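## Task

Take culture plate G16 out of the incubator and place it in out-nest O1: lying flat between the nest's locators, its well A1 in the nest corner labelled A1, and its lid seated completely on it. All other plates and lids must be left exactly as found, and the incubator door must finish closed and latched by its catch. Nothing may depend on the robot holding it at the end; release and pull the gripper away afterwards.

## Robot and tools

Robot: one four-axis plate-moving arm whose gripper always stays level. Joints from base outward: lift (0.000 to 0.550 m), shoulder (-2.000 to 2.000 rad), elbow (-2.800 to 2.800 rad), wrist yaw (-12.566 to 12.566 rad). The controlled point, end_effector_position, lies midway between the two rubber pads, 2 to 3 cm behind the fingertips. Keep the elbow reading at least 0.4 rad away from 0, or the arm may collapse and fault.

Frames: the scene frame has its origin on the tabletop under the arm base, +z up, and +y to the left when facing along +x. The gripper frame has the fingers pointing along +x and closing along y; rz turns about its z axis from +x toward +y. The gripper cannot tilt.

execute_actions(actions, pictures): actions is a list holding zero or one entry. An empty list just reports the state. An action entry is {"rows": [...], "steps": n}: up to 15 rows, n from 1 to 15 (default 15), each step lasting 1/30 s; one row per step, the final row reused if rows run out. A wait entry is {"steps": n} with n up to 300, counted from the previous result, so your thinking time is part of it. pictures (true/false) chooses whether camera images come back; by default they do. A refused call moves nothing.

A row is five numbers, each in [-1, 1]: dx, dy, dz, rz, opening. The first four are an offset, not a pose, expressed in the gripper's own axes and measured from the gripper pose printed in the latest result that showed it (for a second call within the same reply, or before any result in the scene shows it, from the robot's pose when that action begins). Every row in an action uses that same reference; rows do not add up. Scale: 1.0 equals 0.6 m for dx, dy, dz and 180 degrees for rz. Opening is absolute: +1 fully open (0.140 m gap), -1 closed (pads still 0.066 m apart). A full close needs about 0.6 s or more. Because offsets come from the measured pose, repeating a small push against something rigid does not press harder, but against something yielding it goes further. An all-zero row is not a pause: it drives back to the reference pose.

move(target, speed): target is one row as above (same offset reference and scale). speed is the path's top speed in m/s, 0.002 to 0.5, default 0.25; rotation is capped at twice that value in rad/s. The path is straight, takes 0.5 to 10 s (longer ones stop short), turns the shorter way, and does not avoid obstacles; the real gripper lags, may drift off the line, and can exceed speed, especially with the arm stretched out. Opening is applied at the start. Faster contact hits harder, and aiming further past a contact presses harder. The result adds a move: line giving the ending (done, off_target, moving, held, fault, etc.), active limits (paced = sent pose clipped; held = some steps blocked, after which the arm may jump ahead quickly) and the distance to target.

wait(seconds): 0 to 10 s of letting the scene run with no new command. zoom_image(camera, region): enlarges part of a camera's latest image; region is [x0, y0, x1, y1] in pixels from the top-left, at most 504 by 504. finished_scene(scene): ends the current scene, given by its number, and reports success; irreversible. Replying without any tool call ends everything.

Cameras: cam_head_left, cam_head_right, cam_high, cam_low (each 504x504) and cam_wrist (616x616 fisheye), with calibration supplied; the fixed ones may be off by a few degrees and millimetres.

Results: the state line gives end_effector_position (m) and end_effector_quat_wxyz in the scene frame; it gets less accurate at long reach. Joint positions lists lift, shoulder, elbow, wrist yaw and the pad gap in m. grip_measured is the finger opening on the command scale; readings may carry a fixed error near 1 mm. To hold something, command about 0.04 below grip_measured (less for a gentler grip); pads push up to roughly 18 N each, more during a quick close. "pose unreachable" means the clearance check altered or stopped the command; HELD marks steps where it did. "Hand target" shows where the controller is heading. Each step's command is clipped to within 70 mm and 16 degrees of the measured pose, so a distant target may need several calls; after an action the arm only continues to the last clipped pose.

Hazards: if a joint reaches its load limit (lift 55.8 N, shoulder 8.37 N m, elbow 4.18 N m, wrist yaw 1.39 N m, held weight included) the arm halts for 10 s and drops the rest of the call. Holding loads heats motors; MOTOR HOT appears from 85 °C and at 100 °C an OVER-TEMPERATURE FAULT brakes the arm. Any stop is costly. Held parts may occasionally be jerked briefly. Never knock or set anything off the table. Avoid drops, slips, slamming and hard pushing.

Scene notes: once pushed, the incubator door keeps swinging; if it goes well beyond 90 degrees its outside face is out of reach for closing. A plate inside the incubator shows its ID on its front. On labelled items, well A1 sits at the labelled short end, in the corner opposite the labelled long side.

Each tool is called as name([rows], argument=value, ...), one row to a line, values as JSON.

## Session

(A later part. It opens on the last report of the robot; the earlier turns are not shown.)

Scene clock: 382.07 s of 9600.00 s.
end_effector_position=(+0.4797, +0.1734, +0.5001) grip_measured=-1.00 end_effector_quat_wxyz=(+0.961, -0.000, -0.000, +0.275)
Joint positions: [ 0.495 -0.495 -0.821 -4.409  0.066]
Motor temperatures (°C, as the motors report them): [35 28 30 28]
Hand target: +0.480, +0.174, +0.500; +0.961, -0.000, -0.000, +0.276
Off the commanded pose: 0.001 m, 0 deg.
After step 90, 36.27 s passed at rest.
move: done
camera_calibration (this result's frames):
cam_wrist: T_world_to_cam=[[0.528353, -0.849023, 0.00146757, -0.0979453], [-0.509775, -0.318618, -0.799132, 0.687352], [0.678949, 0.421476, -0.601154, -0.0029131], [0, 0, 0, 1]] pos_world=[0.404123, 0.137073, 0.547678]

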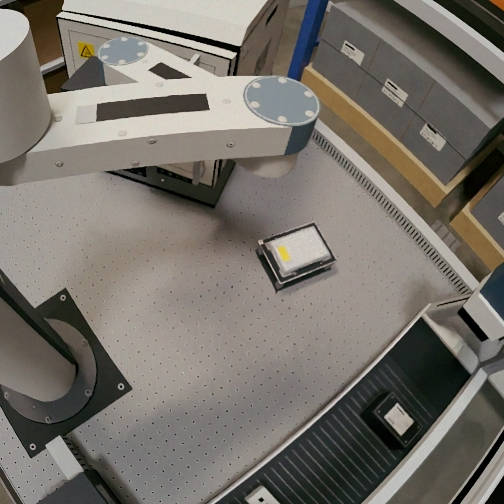

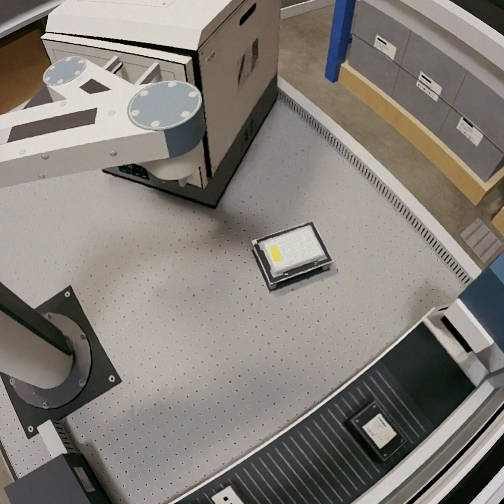

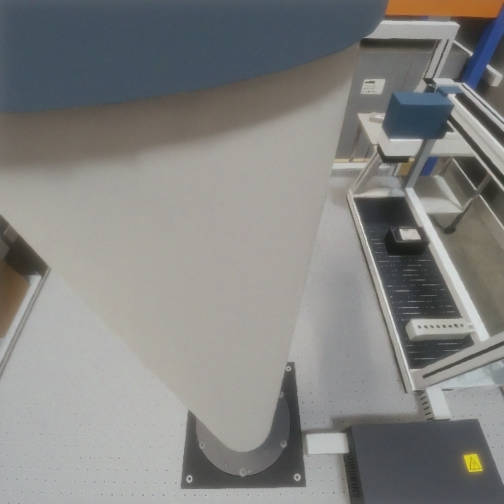

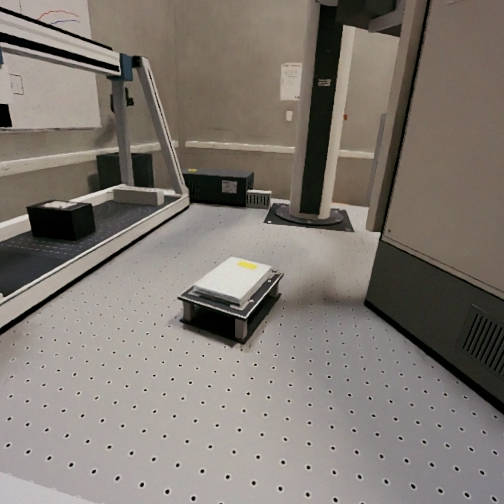

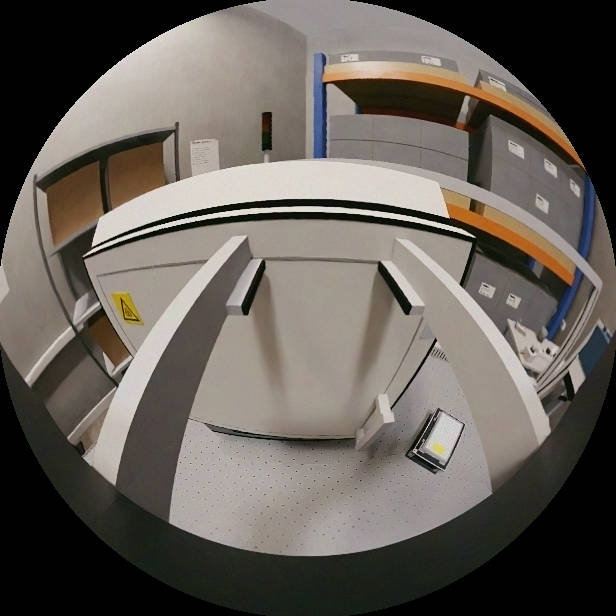

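move(target=[0.0183, 0, 0, 0, -1], speed=0.02)

move(target=[0.0035, 0, 0, 0, -1], speed=0.008)

move(target=[0.0035, 0, 0, 0, -1], speed=0.008)

move(target=[0.0035, 0, 0, 0, -1], speed=0.008)

move(target=[-0.006, 0, 0, 0, -1], speed=0.03)

Scene clock: 401.63 s of 9600.00 s.
end_effector_position=(+0.4891, +0.1790, +0.5001) grip_measured=-1.00 end_effector_quat_wxyz=(+0.962, -0.000, -0.000, +0.275)
Joint positions: [ 0.495 -0.479 -0.868 -4.38   0.066]
Motor temperatures (°C, as the motors report them): [35 28 30 28]
Hand target: +0.489, +0.179, +0.500; +0.961, -0.000, -0.000, +0.275
Off the commanded pose: 0.000 m, 0 deg.
After step 90, 15.80 s passed at rest.
move: done
camera_calibration (this result's frames):
cam_wrist: T_world_to_cam=[[0.527186, -0.849749, 0.00146757, -0.097498], [-0.510212, -0.317917, -0.799132, 0.693982], [0.679528, 0.420542, -0.601154, -0.0117247], [0, 0, 0, 1]] pos_world=[0.413445, 0.142711, 0.547678]

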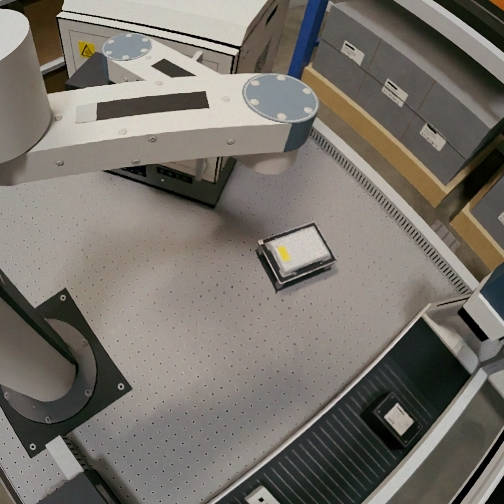

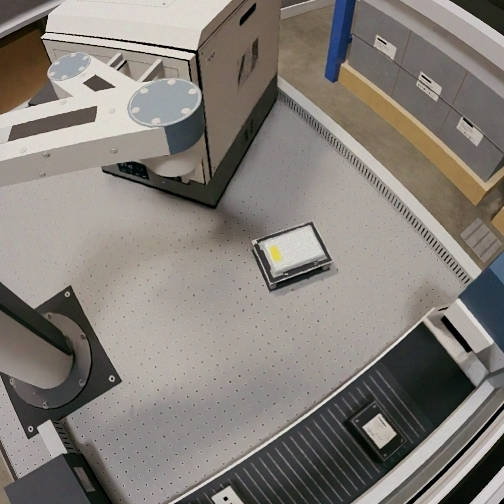

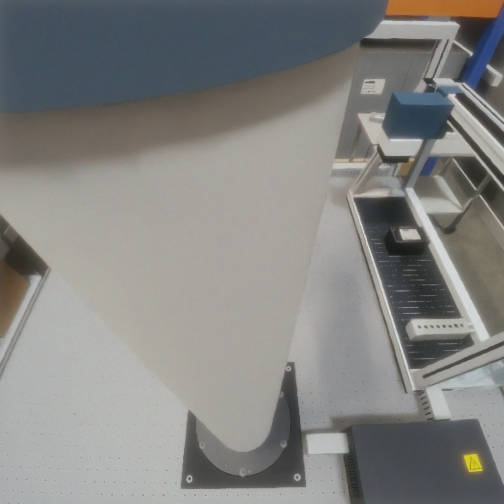

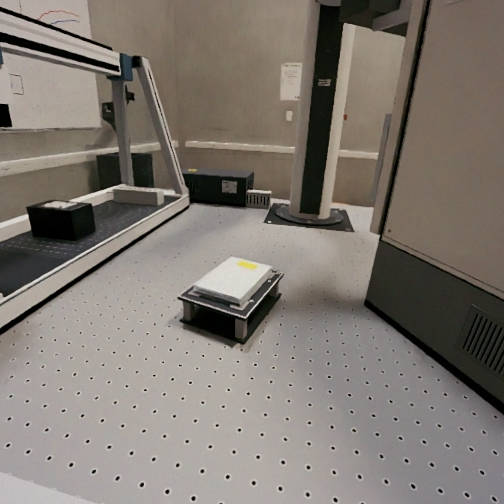

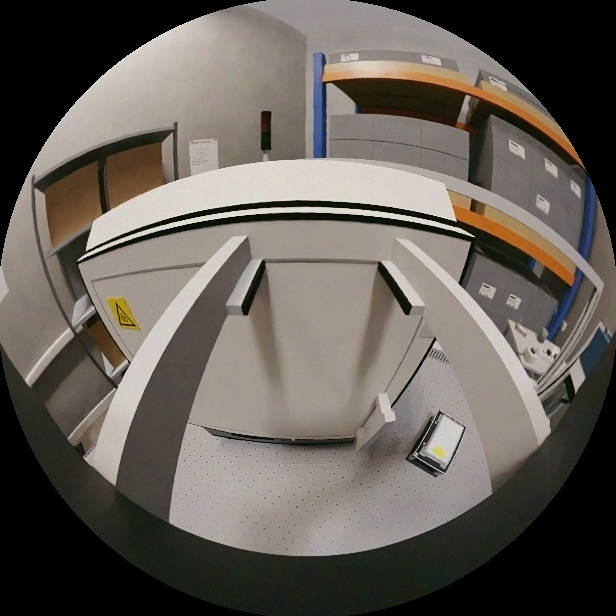

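Scene clock: 402.33 s of 9600.00 s.
end_effector_position=(+0.4908, +0.1799, +0.5001) grip_measured=-1.00 end_effector_quat_wxyz=(+0.962, -0.000, -0.000, +0.274)
Joint positions: [ 0.495 -0.476 -0.877 -4.374  0.066]
Motor temperatures (°C, as the motors report them): [35 28 30 28]
Hand target: +0.491, +0.180, +0.500; +0.962, -0.000, -0.000, +0.275
Off the commanded pose: 0.000 m, 0 deg.
move: done
camera_calibration (this result's frames):
cam_wrist: T_world_to_cam=[[0.526903, -0.849924, 0.00146757, -0.0974052], [-0.510318, -0.317747, -0.799132, 0.695198], [0.679668, 0.420316, -0.601154, -0.0133413], [0, 0, 0, 1]] pos_world=[0.415163, 0.143718, 0.547678]

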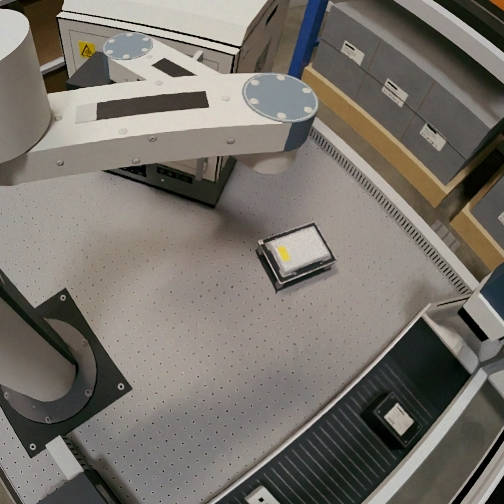

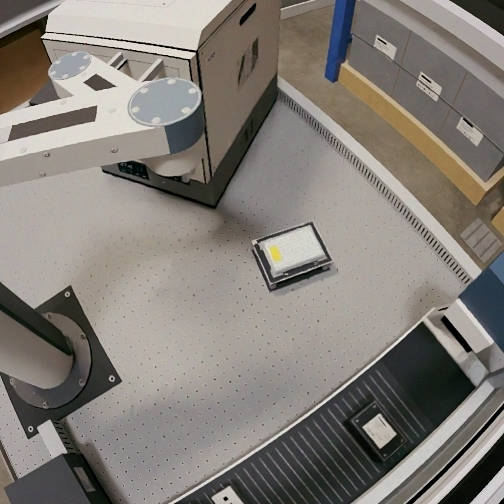

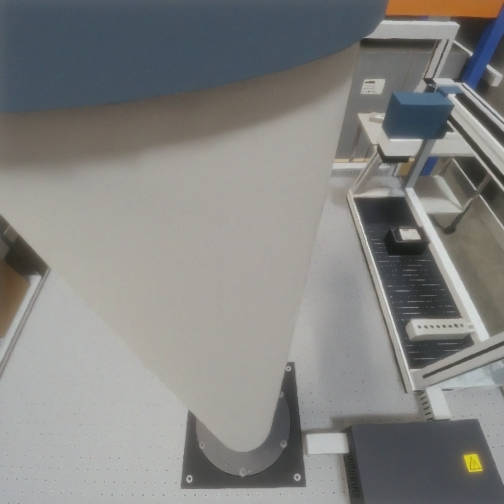

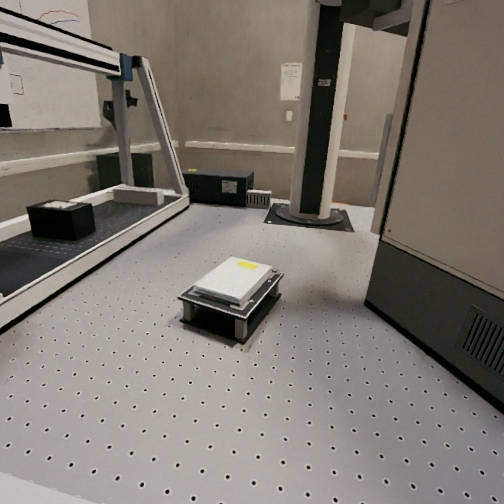

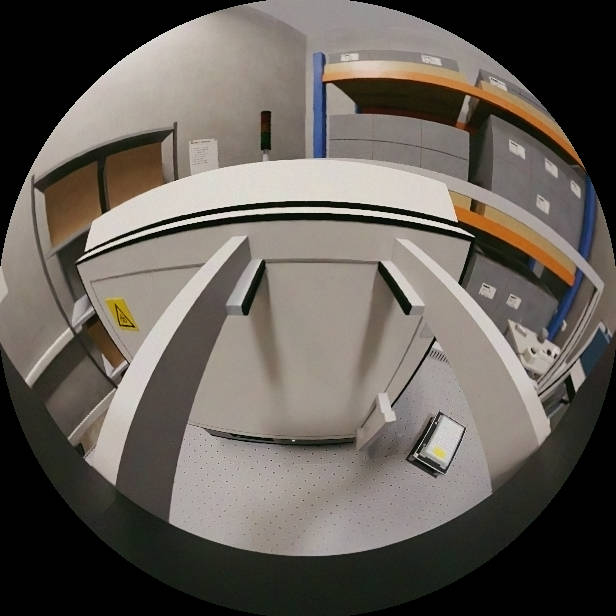

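Scene clock: 403.03 s of 9600.00 s.
end_effector_position=(+0.4926, +0.1809, +0.5001) grip_measured=-1.00 end_effector_quat_wxyz=(+0.962, -0.000, -0.000, +0.274)
Joint positions: [ 0.495 -0.473 -0.886 -4.369  0.066]
Motor temperatures (°C, as the motors report them): [35 28 30 28]
Hand target: +0.493, +0.181, +0.500; +0.962, -0.000, -0.000, +0.274
Off the commanded pose: 0.000 m, 0 deg.
move: done
camera_calibration (this result's frames):
cam_wrist: T_world_to_cam=[[0.526563, -0.850135, 0.00146757, -0.0973023], [-0.510445, -0.317543, -0.799132, 0.696456], [0.679836, 0.420044, -0.601154, -0.0150129], [0, 0, 0, 1]] pos_world=[0.416945, 0.144741, 0.547678]

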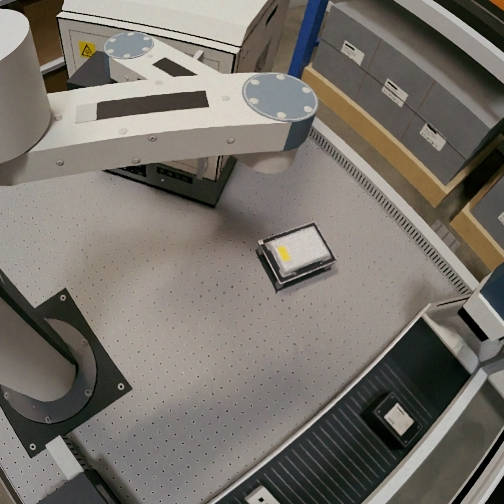

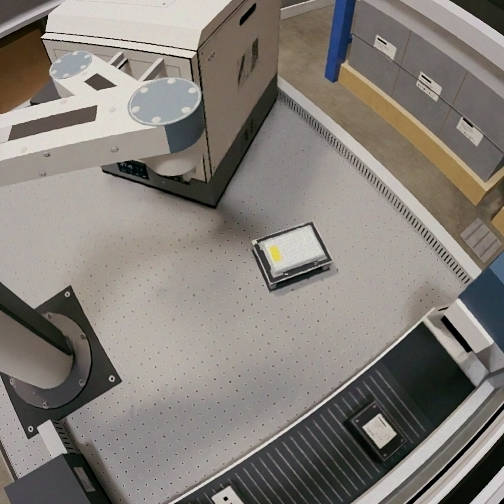

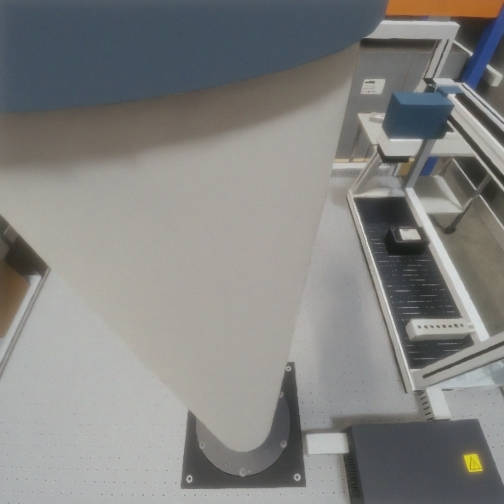

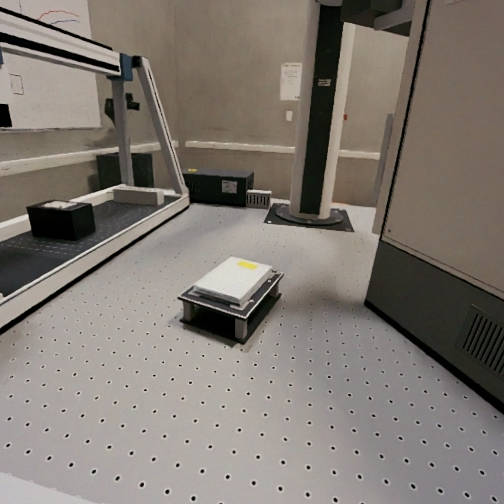

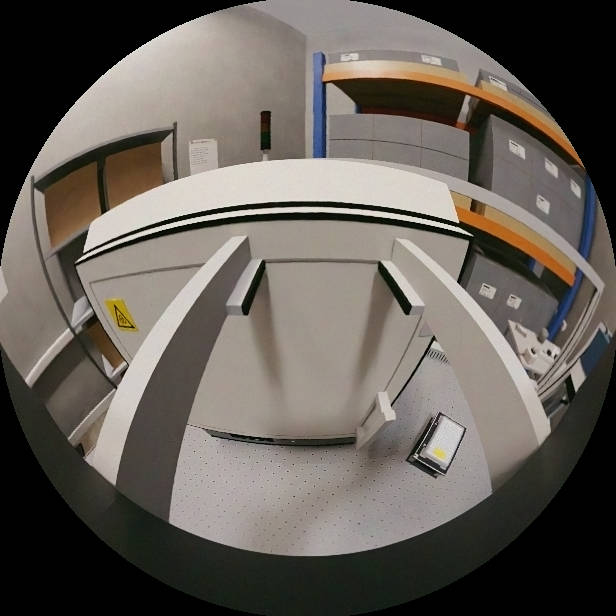

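Scene clock: 403.73 s of 9600.00 s.
end_effector_position=(+0.4928, +0.1824, +0.5001) grip_measured=-1.00 end_effector_quat_wxyz=(+0.961, -0.000, -0.000, +0.277)
Joint positions: [ 0.495 -0.47  -0.889 -4.362  0.066]
Motor temperatures (°C, as the motors report them): [35 28 30 28]
Hand target: +0.494, +0.182, +0.500; +0.962, -0.000, -0.000, +0.274
Off the commanded pose: 0.002 m, 0 deg.
move: done
camera_calibration (this result's frames):
cam_wrist: T_world_to_cam=[[0.531833, -0.846848, 0.00146757, -0.099358], [-0.508463, -0.320707, -0.799132, 0.696587], [0.677214, 0.424259, -0.601154, -0.0151926], [0, 0, 0, 1]] pos_world=[0.417319, 0.145705, 0.547678]

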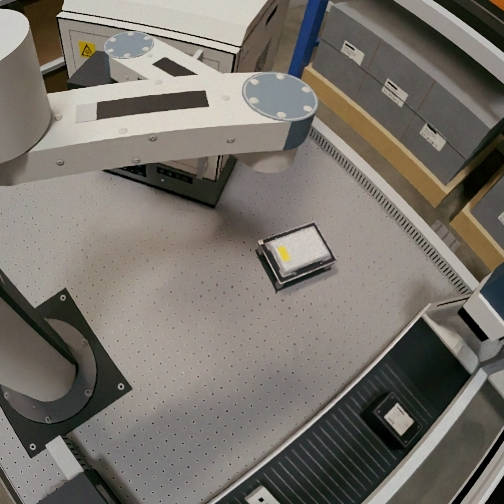

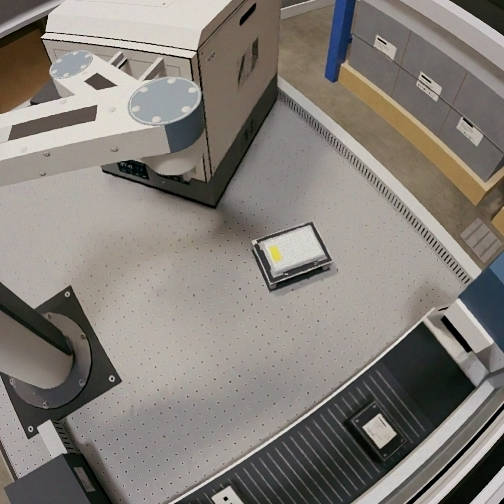

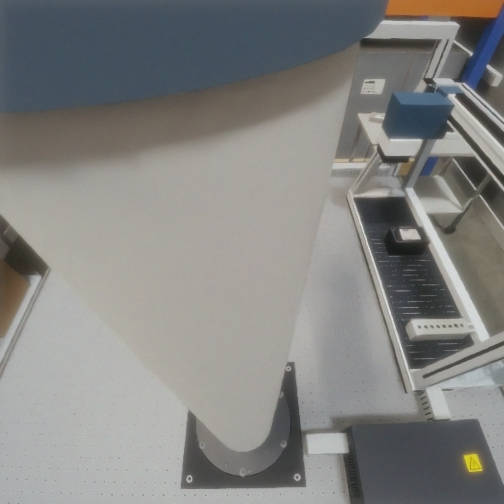

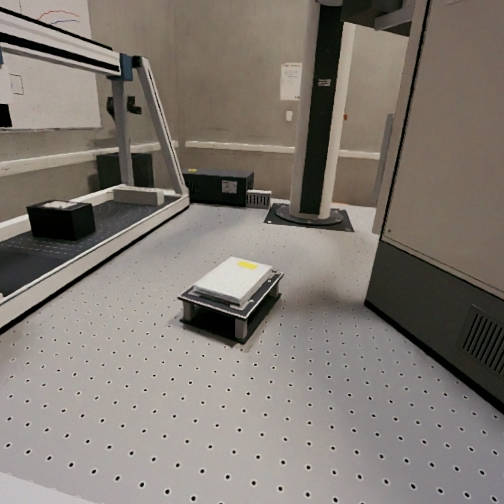

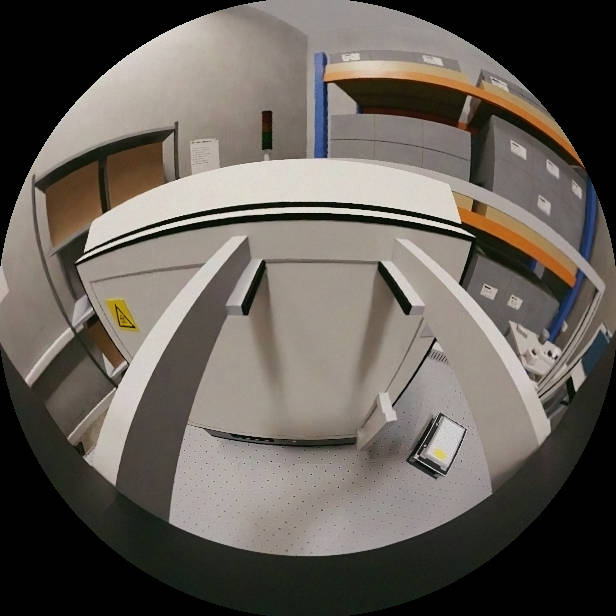

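Scene clock: 404.43 s of 9600.00 s.
end_effector_position=(+0.4897, +0.1806, +0.5001) grip_measured=-1.00 end_effector_quat_wxyz=(+0.961, -0.000, -0.000, +0.277)
Joint positions: [ 0.495 -0.476 -0.874 -4.371  0.066]
Motor temperatures (°C, as the motors report them): [35 28 30 28]
Hand target: +0.490, +0.180, +0.500; +0.961, -0.000, -0.000, +0.277
Off the commanded pose: 0.000 m, 0 deg.
move: done
camera_calibration (this result's frames):
cam_wrist: T_world_to_cam=[[0.53218, -0.84663, 0.00146757, -0.0994651], [-0.508332, -0.320916, -0.799132, 0.694424], [0.67704, 0.424536, -0.601154, -0.012318], [0, 0, 0, 1]] pos_world=[0.414271, 0.143871, 0.547678]

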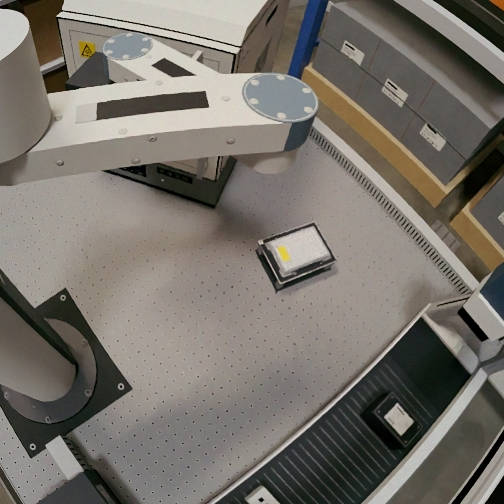

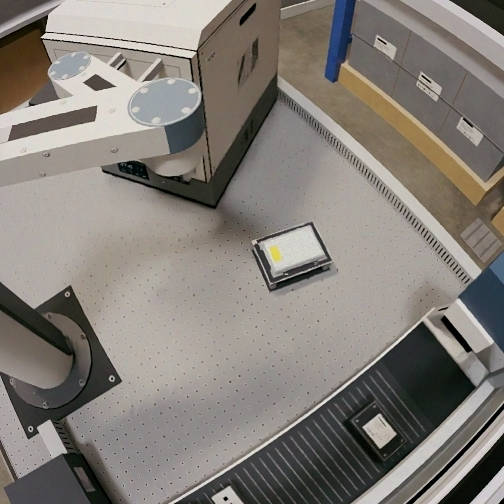

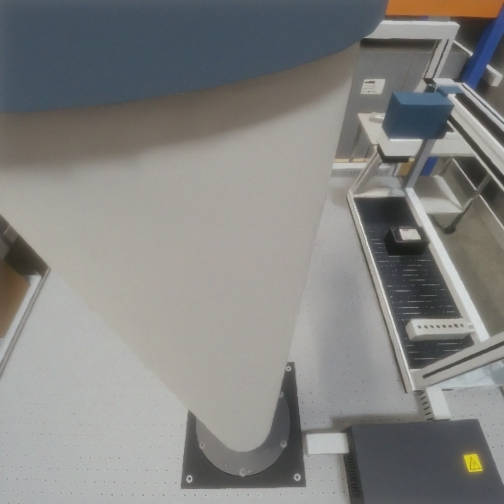

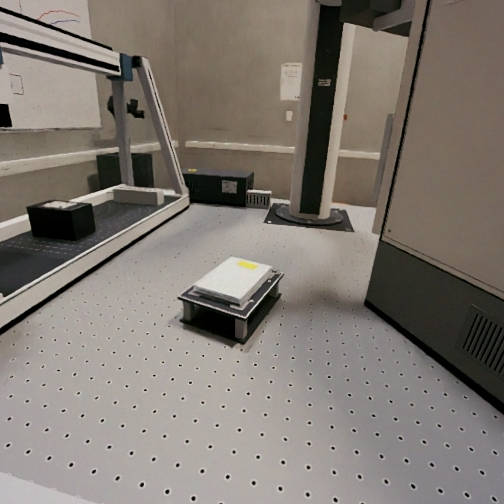

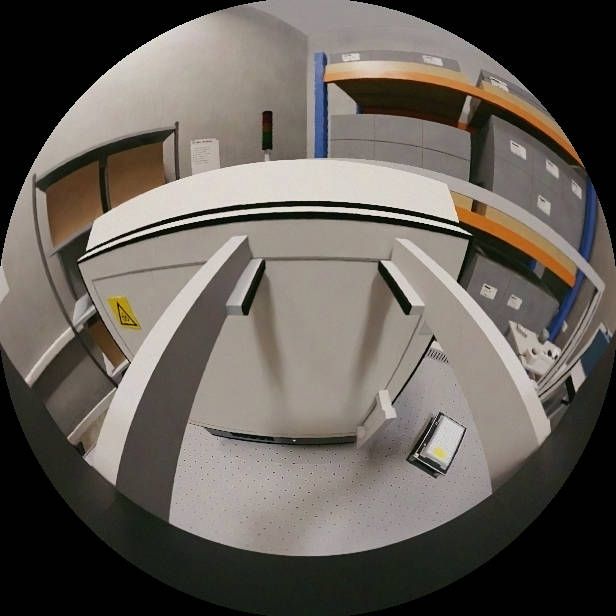

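The gripper stalled against the closed door. Moving clear now.

move(target=[-0.1417, -0.2833, 0, 0, -1], speed=0.3)

zoom_image(camera="cam_low", region=[340, 0, 460, 250])

zoom_image(camera="cam_head_right", region=[20, 20, 230, 120])

zoom_image(camera="cam_low", region=[160, 240, 300, 350])

Scene clock: 408.97 s of 9600.00 s.
end_effector_position=(+0.5083, -0.0087, +0.5001) grip_measured=-1.00 end_effector_quat_wxyz=(+0.961, -0.000, -0.000, +0.277)
Joint positions: [ 0.495 -1.331 -0.906 -3.485  0.066]
Motor temperatures (°C, as the motors report them): [35 28 30 28]
Hand target: +0.508, -0.009, +0.500; +0.961, -0.000, -0.000, +0.277
Off the commanded pose: 0.000 m, 0 deg.
After step 90, 0.40 s passed at rest.
move: done
camera_calibration (this result's frames):
cam_wrist: T_world_to_cam=[[0.531456, -0.847084, 0.00146757, -0.269278], [-0.508606, -0.320481, -0.799132, 0.643267], [0.677403, 0.423957, -0.601154, 0.0552708], [0, 0, 0, 1]] pos_world=[0.432839, -0.0453788, 0.547677]

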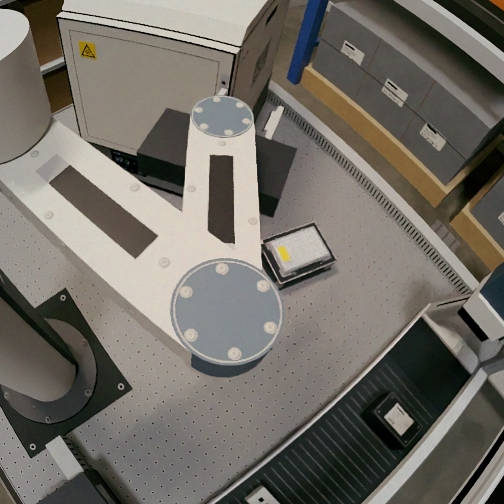

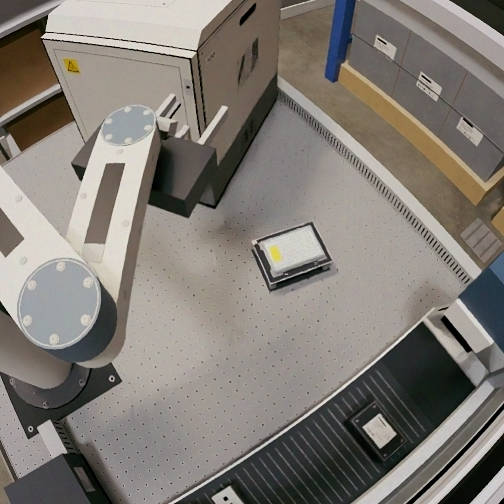

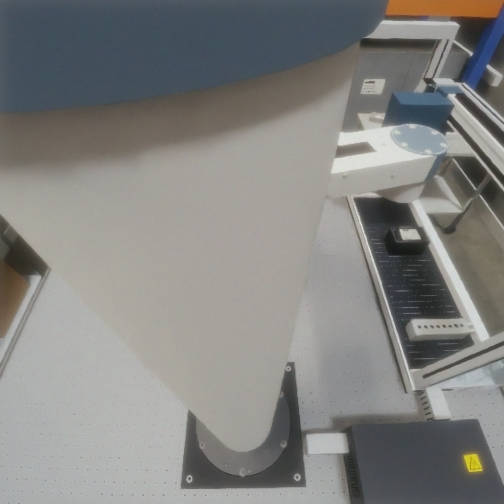

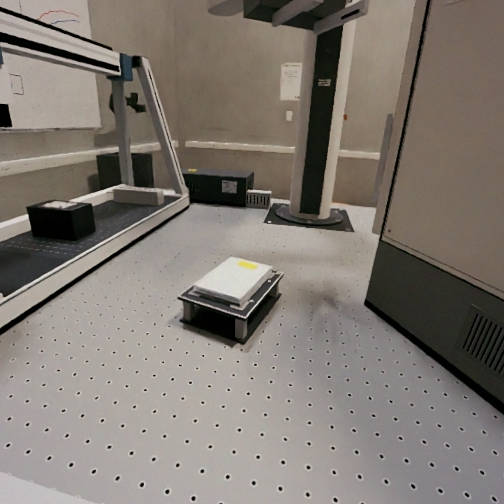

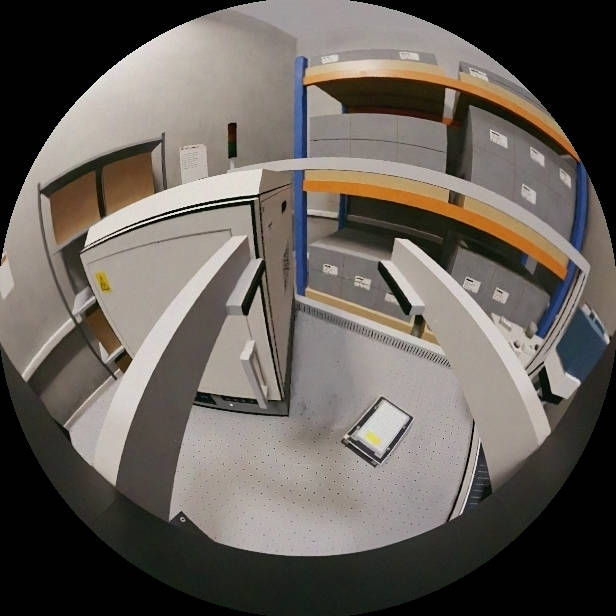

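Region (340, 0, 460, 250) of cam_low's 504x504 image, scaled by 2.016, with more detail than that image has; it fills the left 242 columns of this view, and the rest is white.

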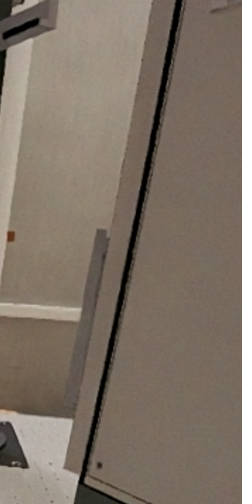

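Region (20, 20, 230, 120) of cam_head_right's 504x504 image, scaled by 2.400, with more detail than that image has; it fills the top 240 rows of this view, and the rest is white.

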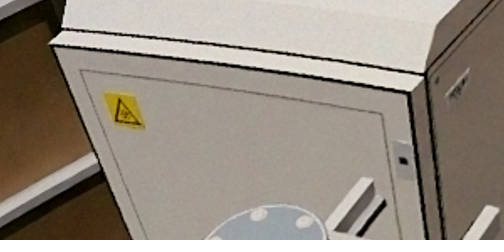

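Region (160, 240, 300, 350) of cam_low's 504x504 image, scaled by 3.600, with more detail than that image has; it fills the top 396 rows of this view, and the rest is white.

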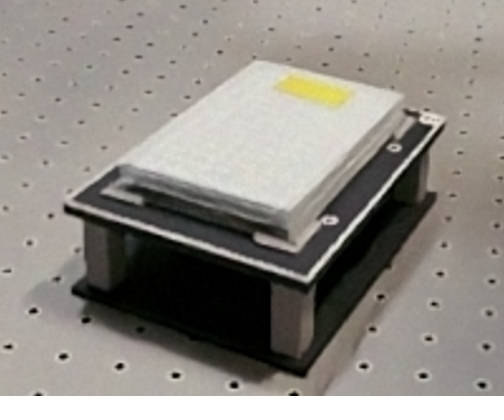

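zoom_image(camera="cam_low", region=[180, 270, 260, 320])

zoom_image(camera="cam_head_right", region=[240, 210, 345, 300])

Region (180, 270, 260, 320) of cam_low's 504x504 image, scaled by 6.300, with more detail than that image has; it fills the top 315 rows of this view, and the rest is white.

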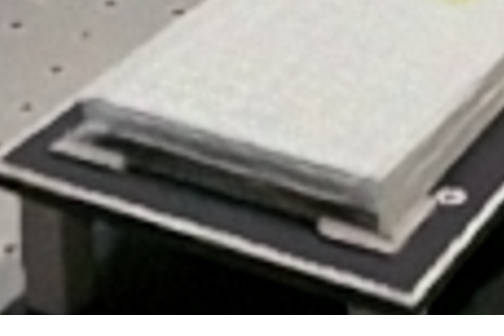

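Region (240, 210, 345, 300) of cam_head_right's 504x504 image, scaled by 4.800, with more detail than that image has; it fills the top 432 rows of this view, and the rest is white.

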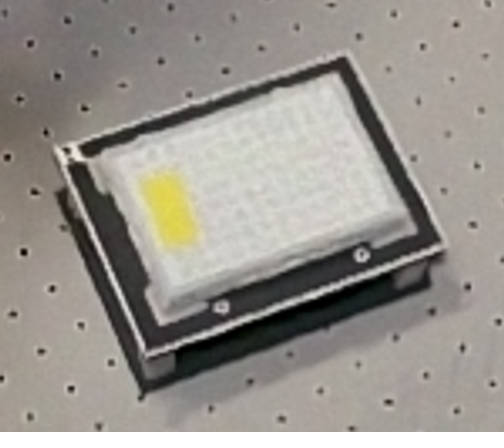

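The plate sits flat in the locators with its lid down, the door is shut, and the arm is clear.

finished_scene(scene=2)

The scene is finished: the task was done.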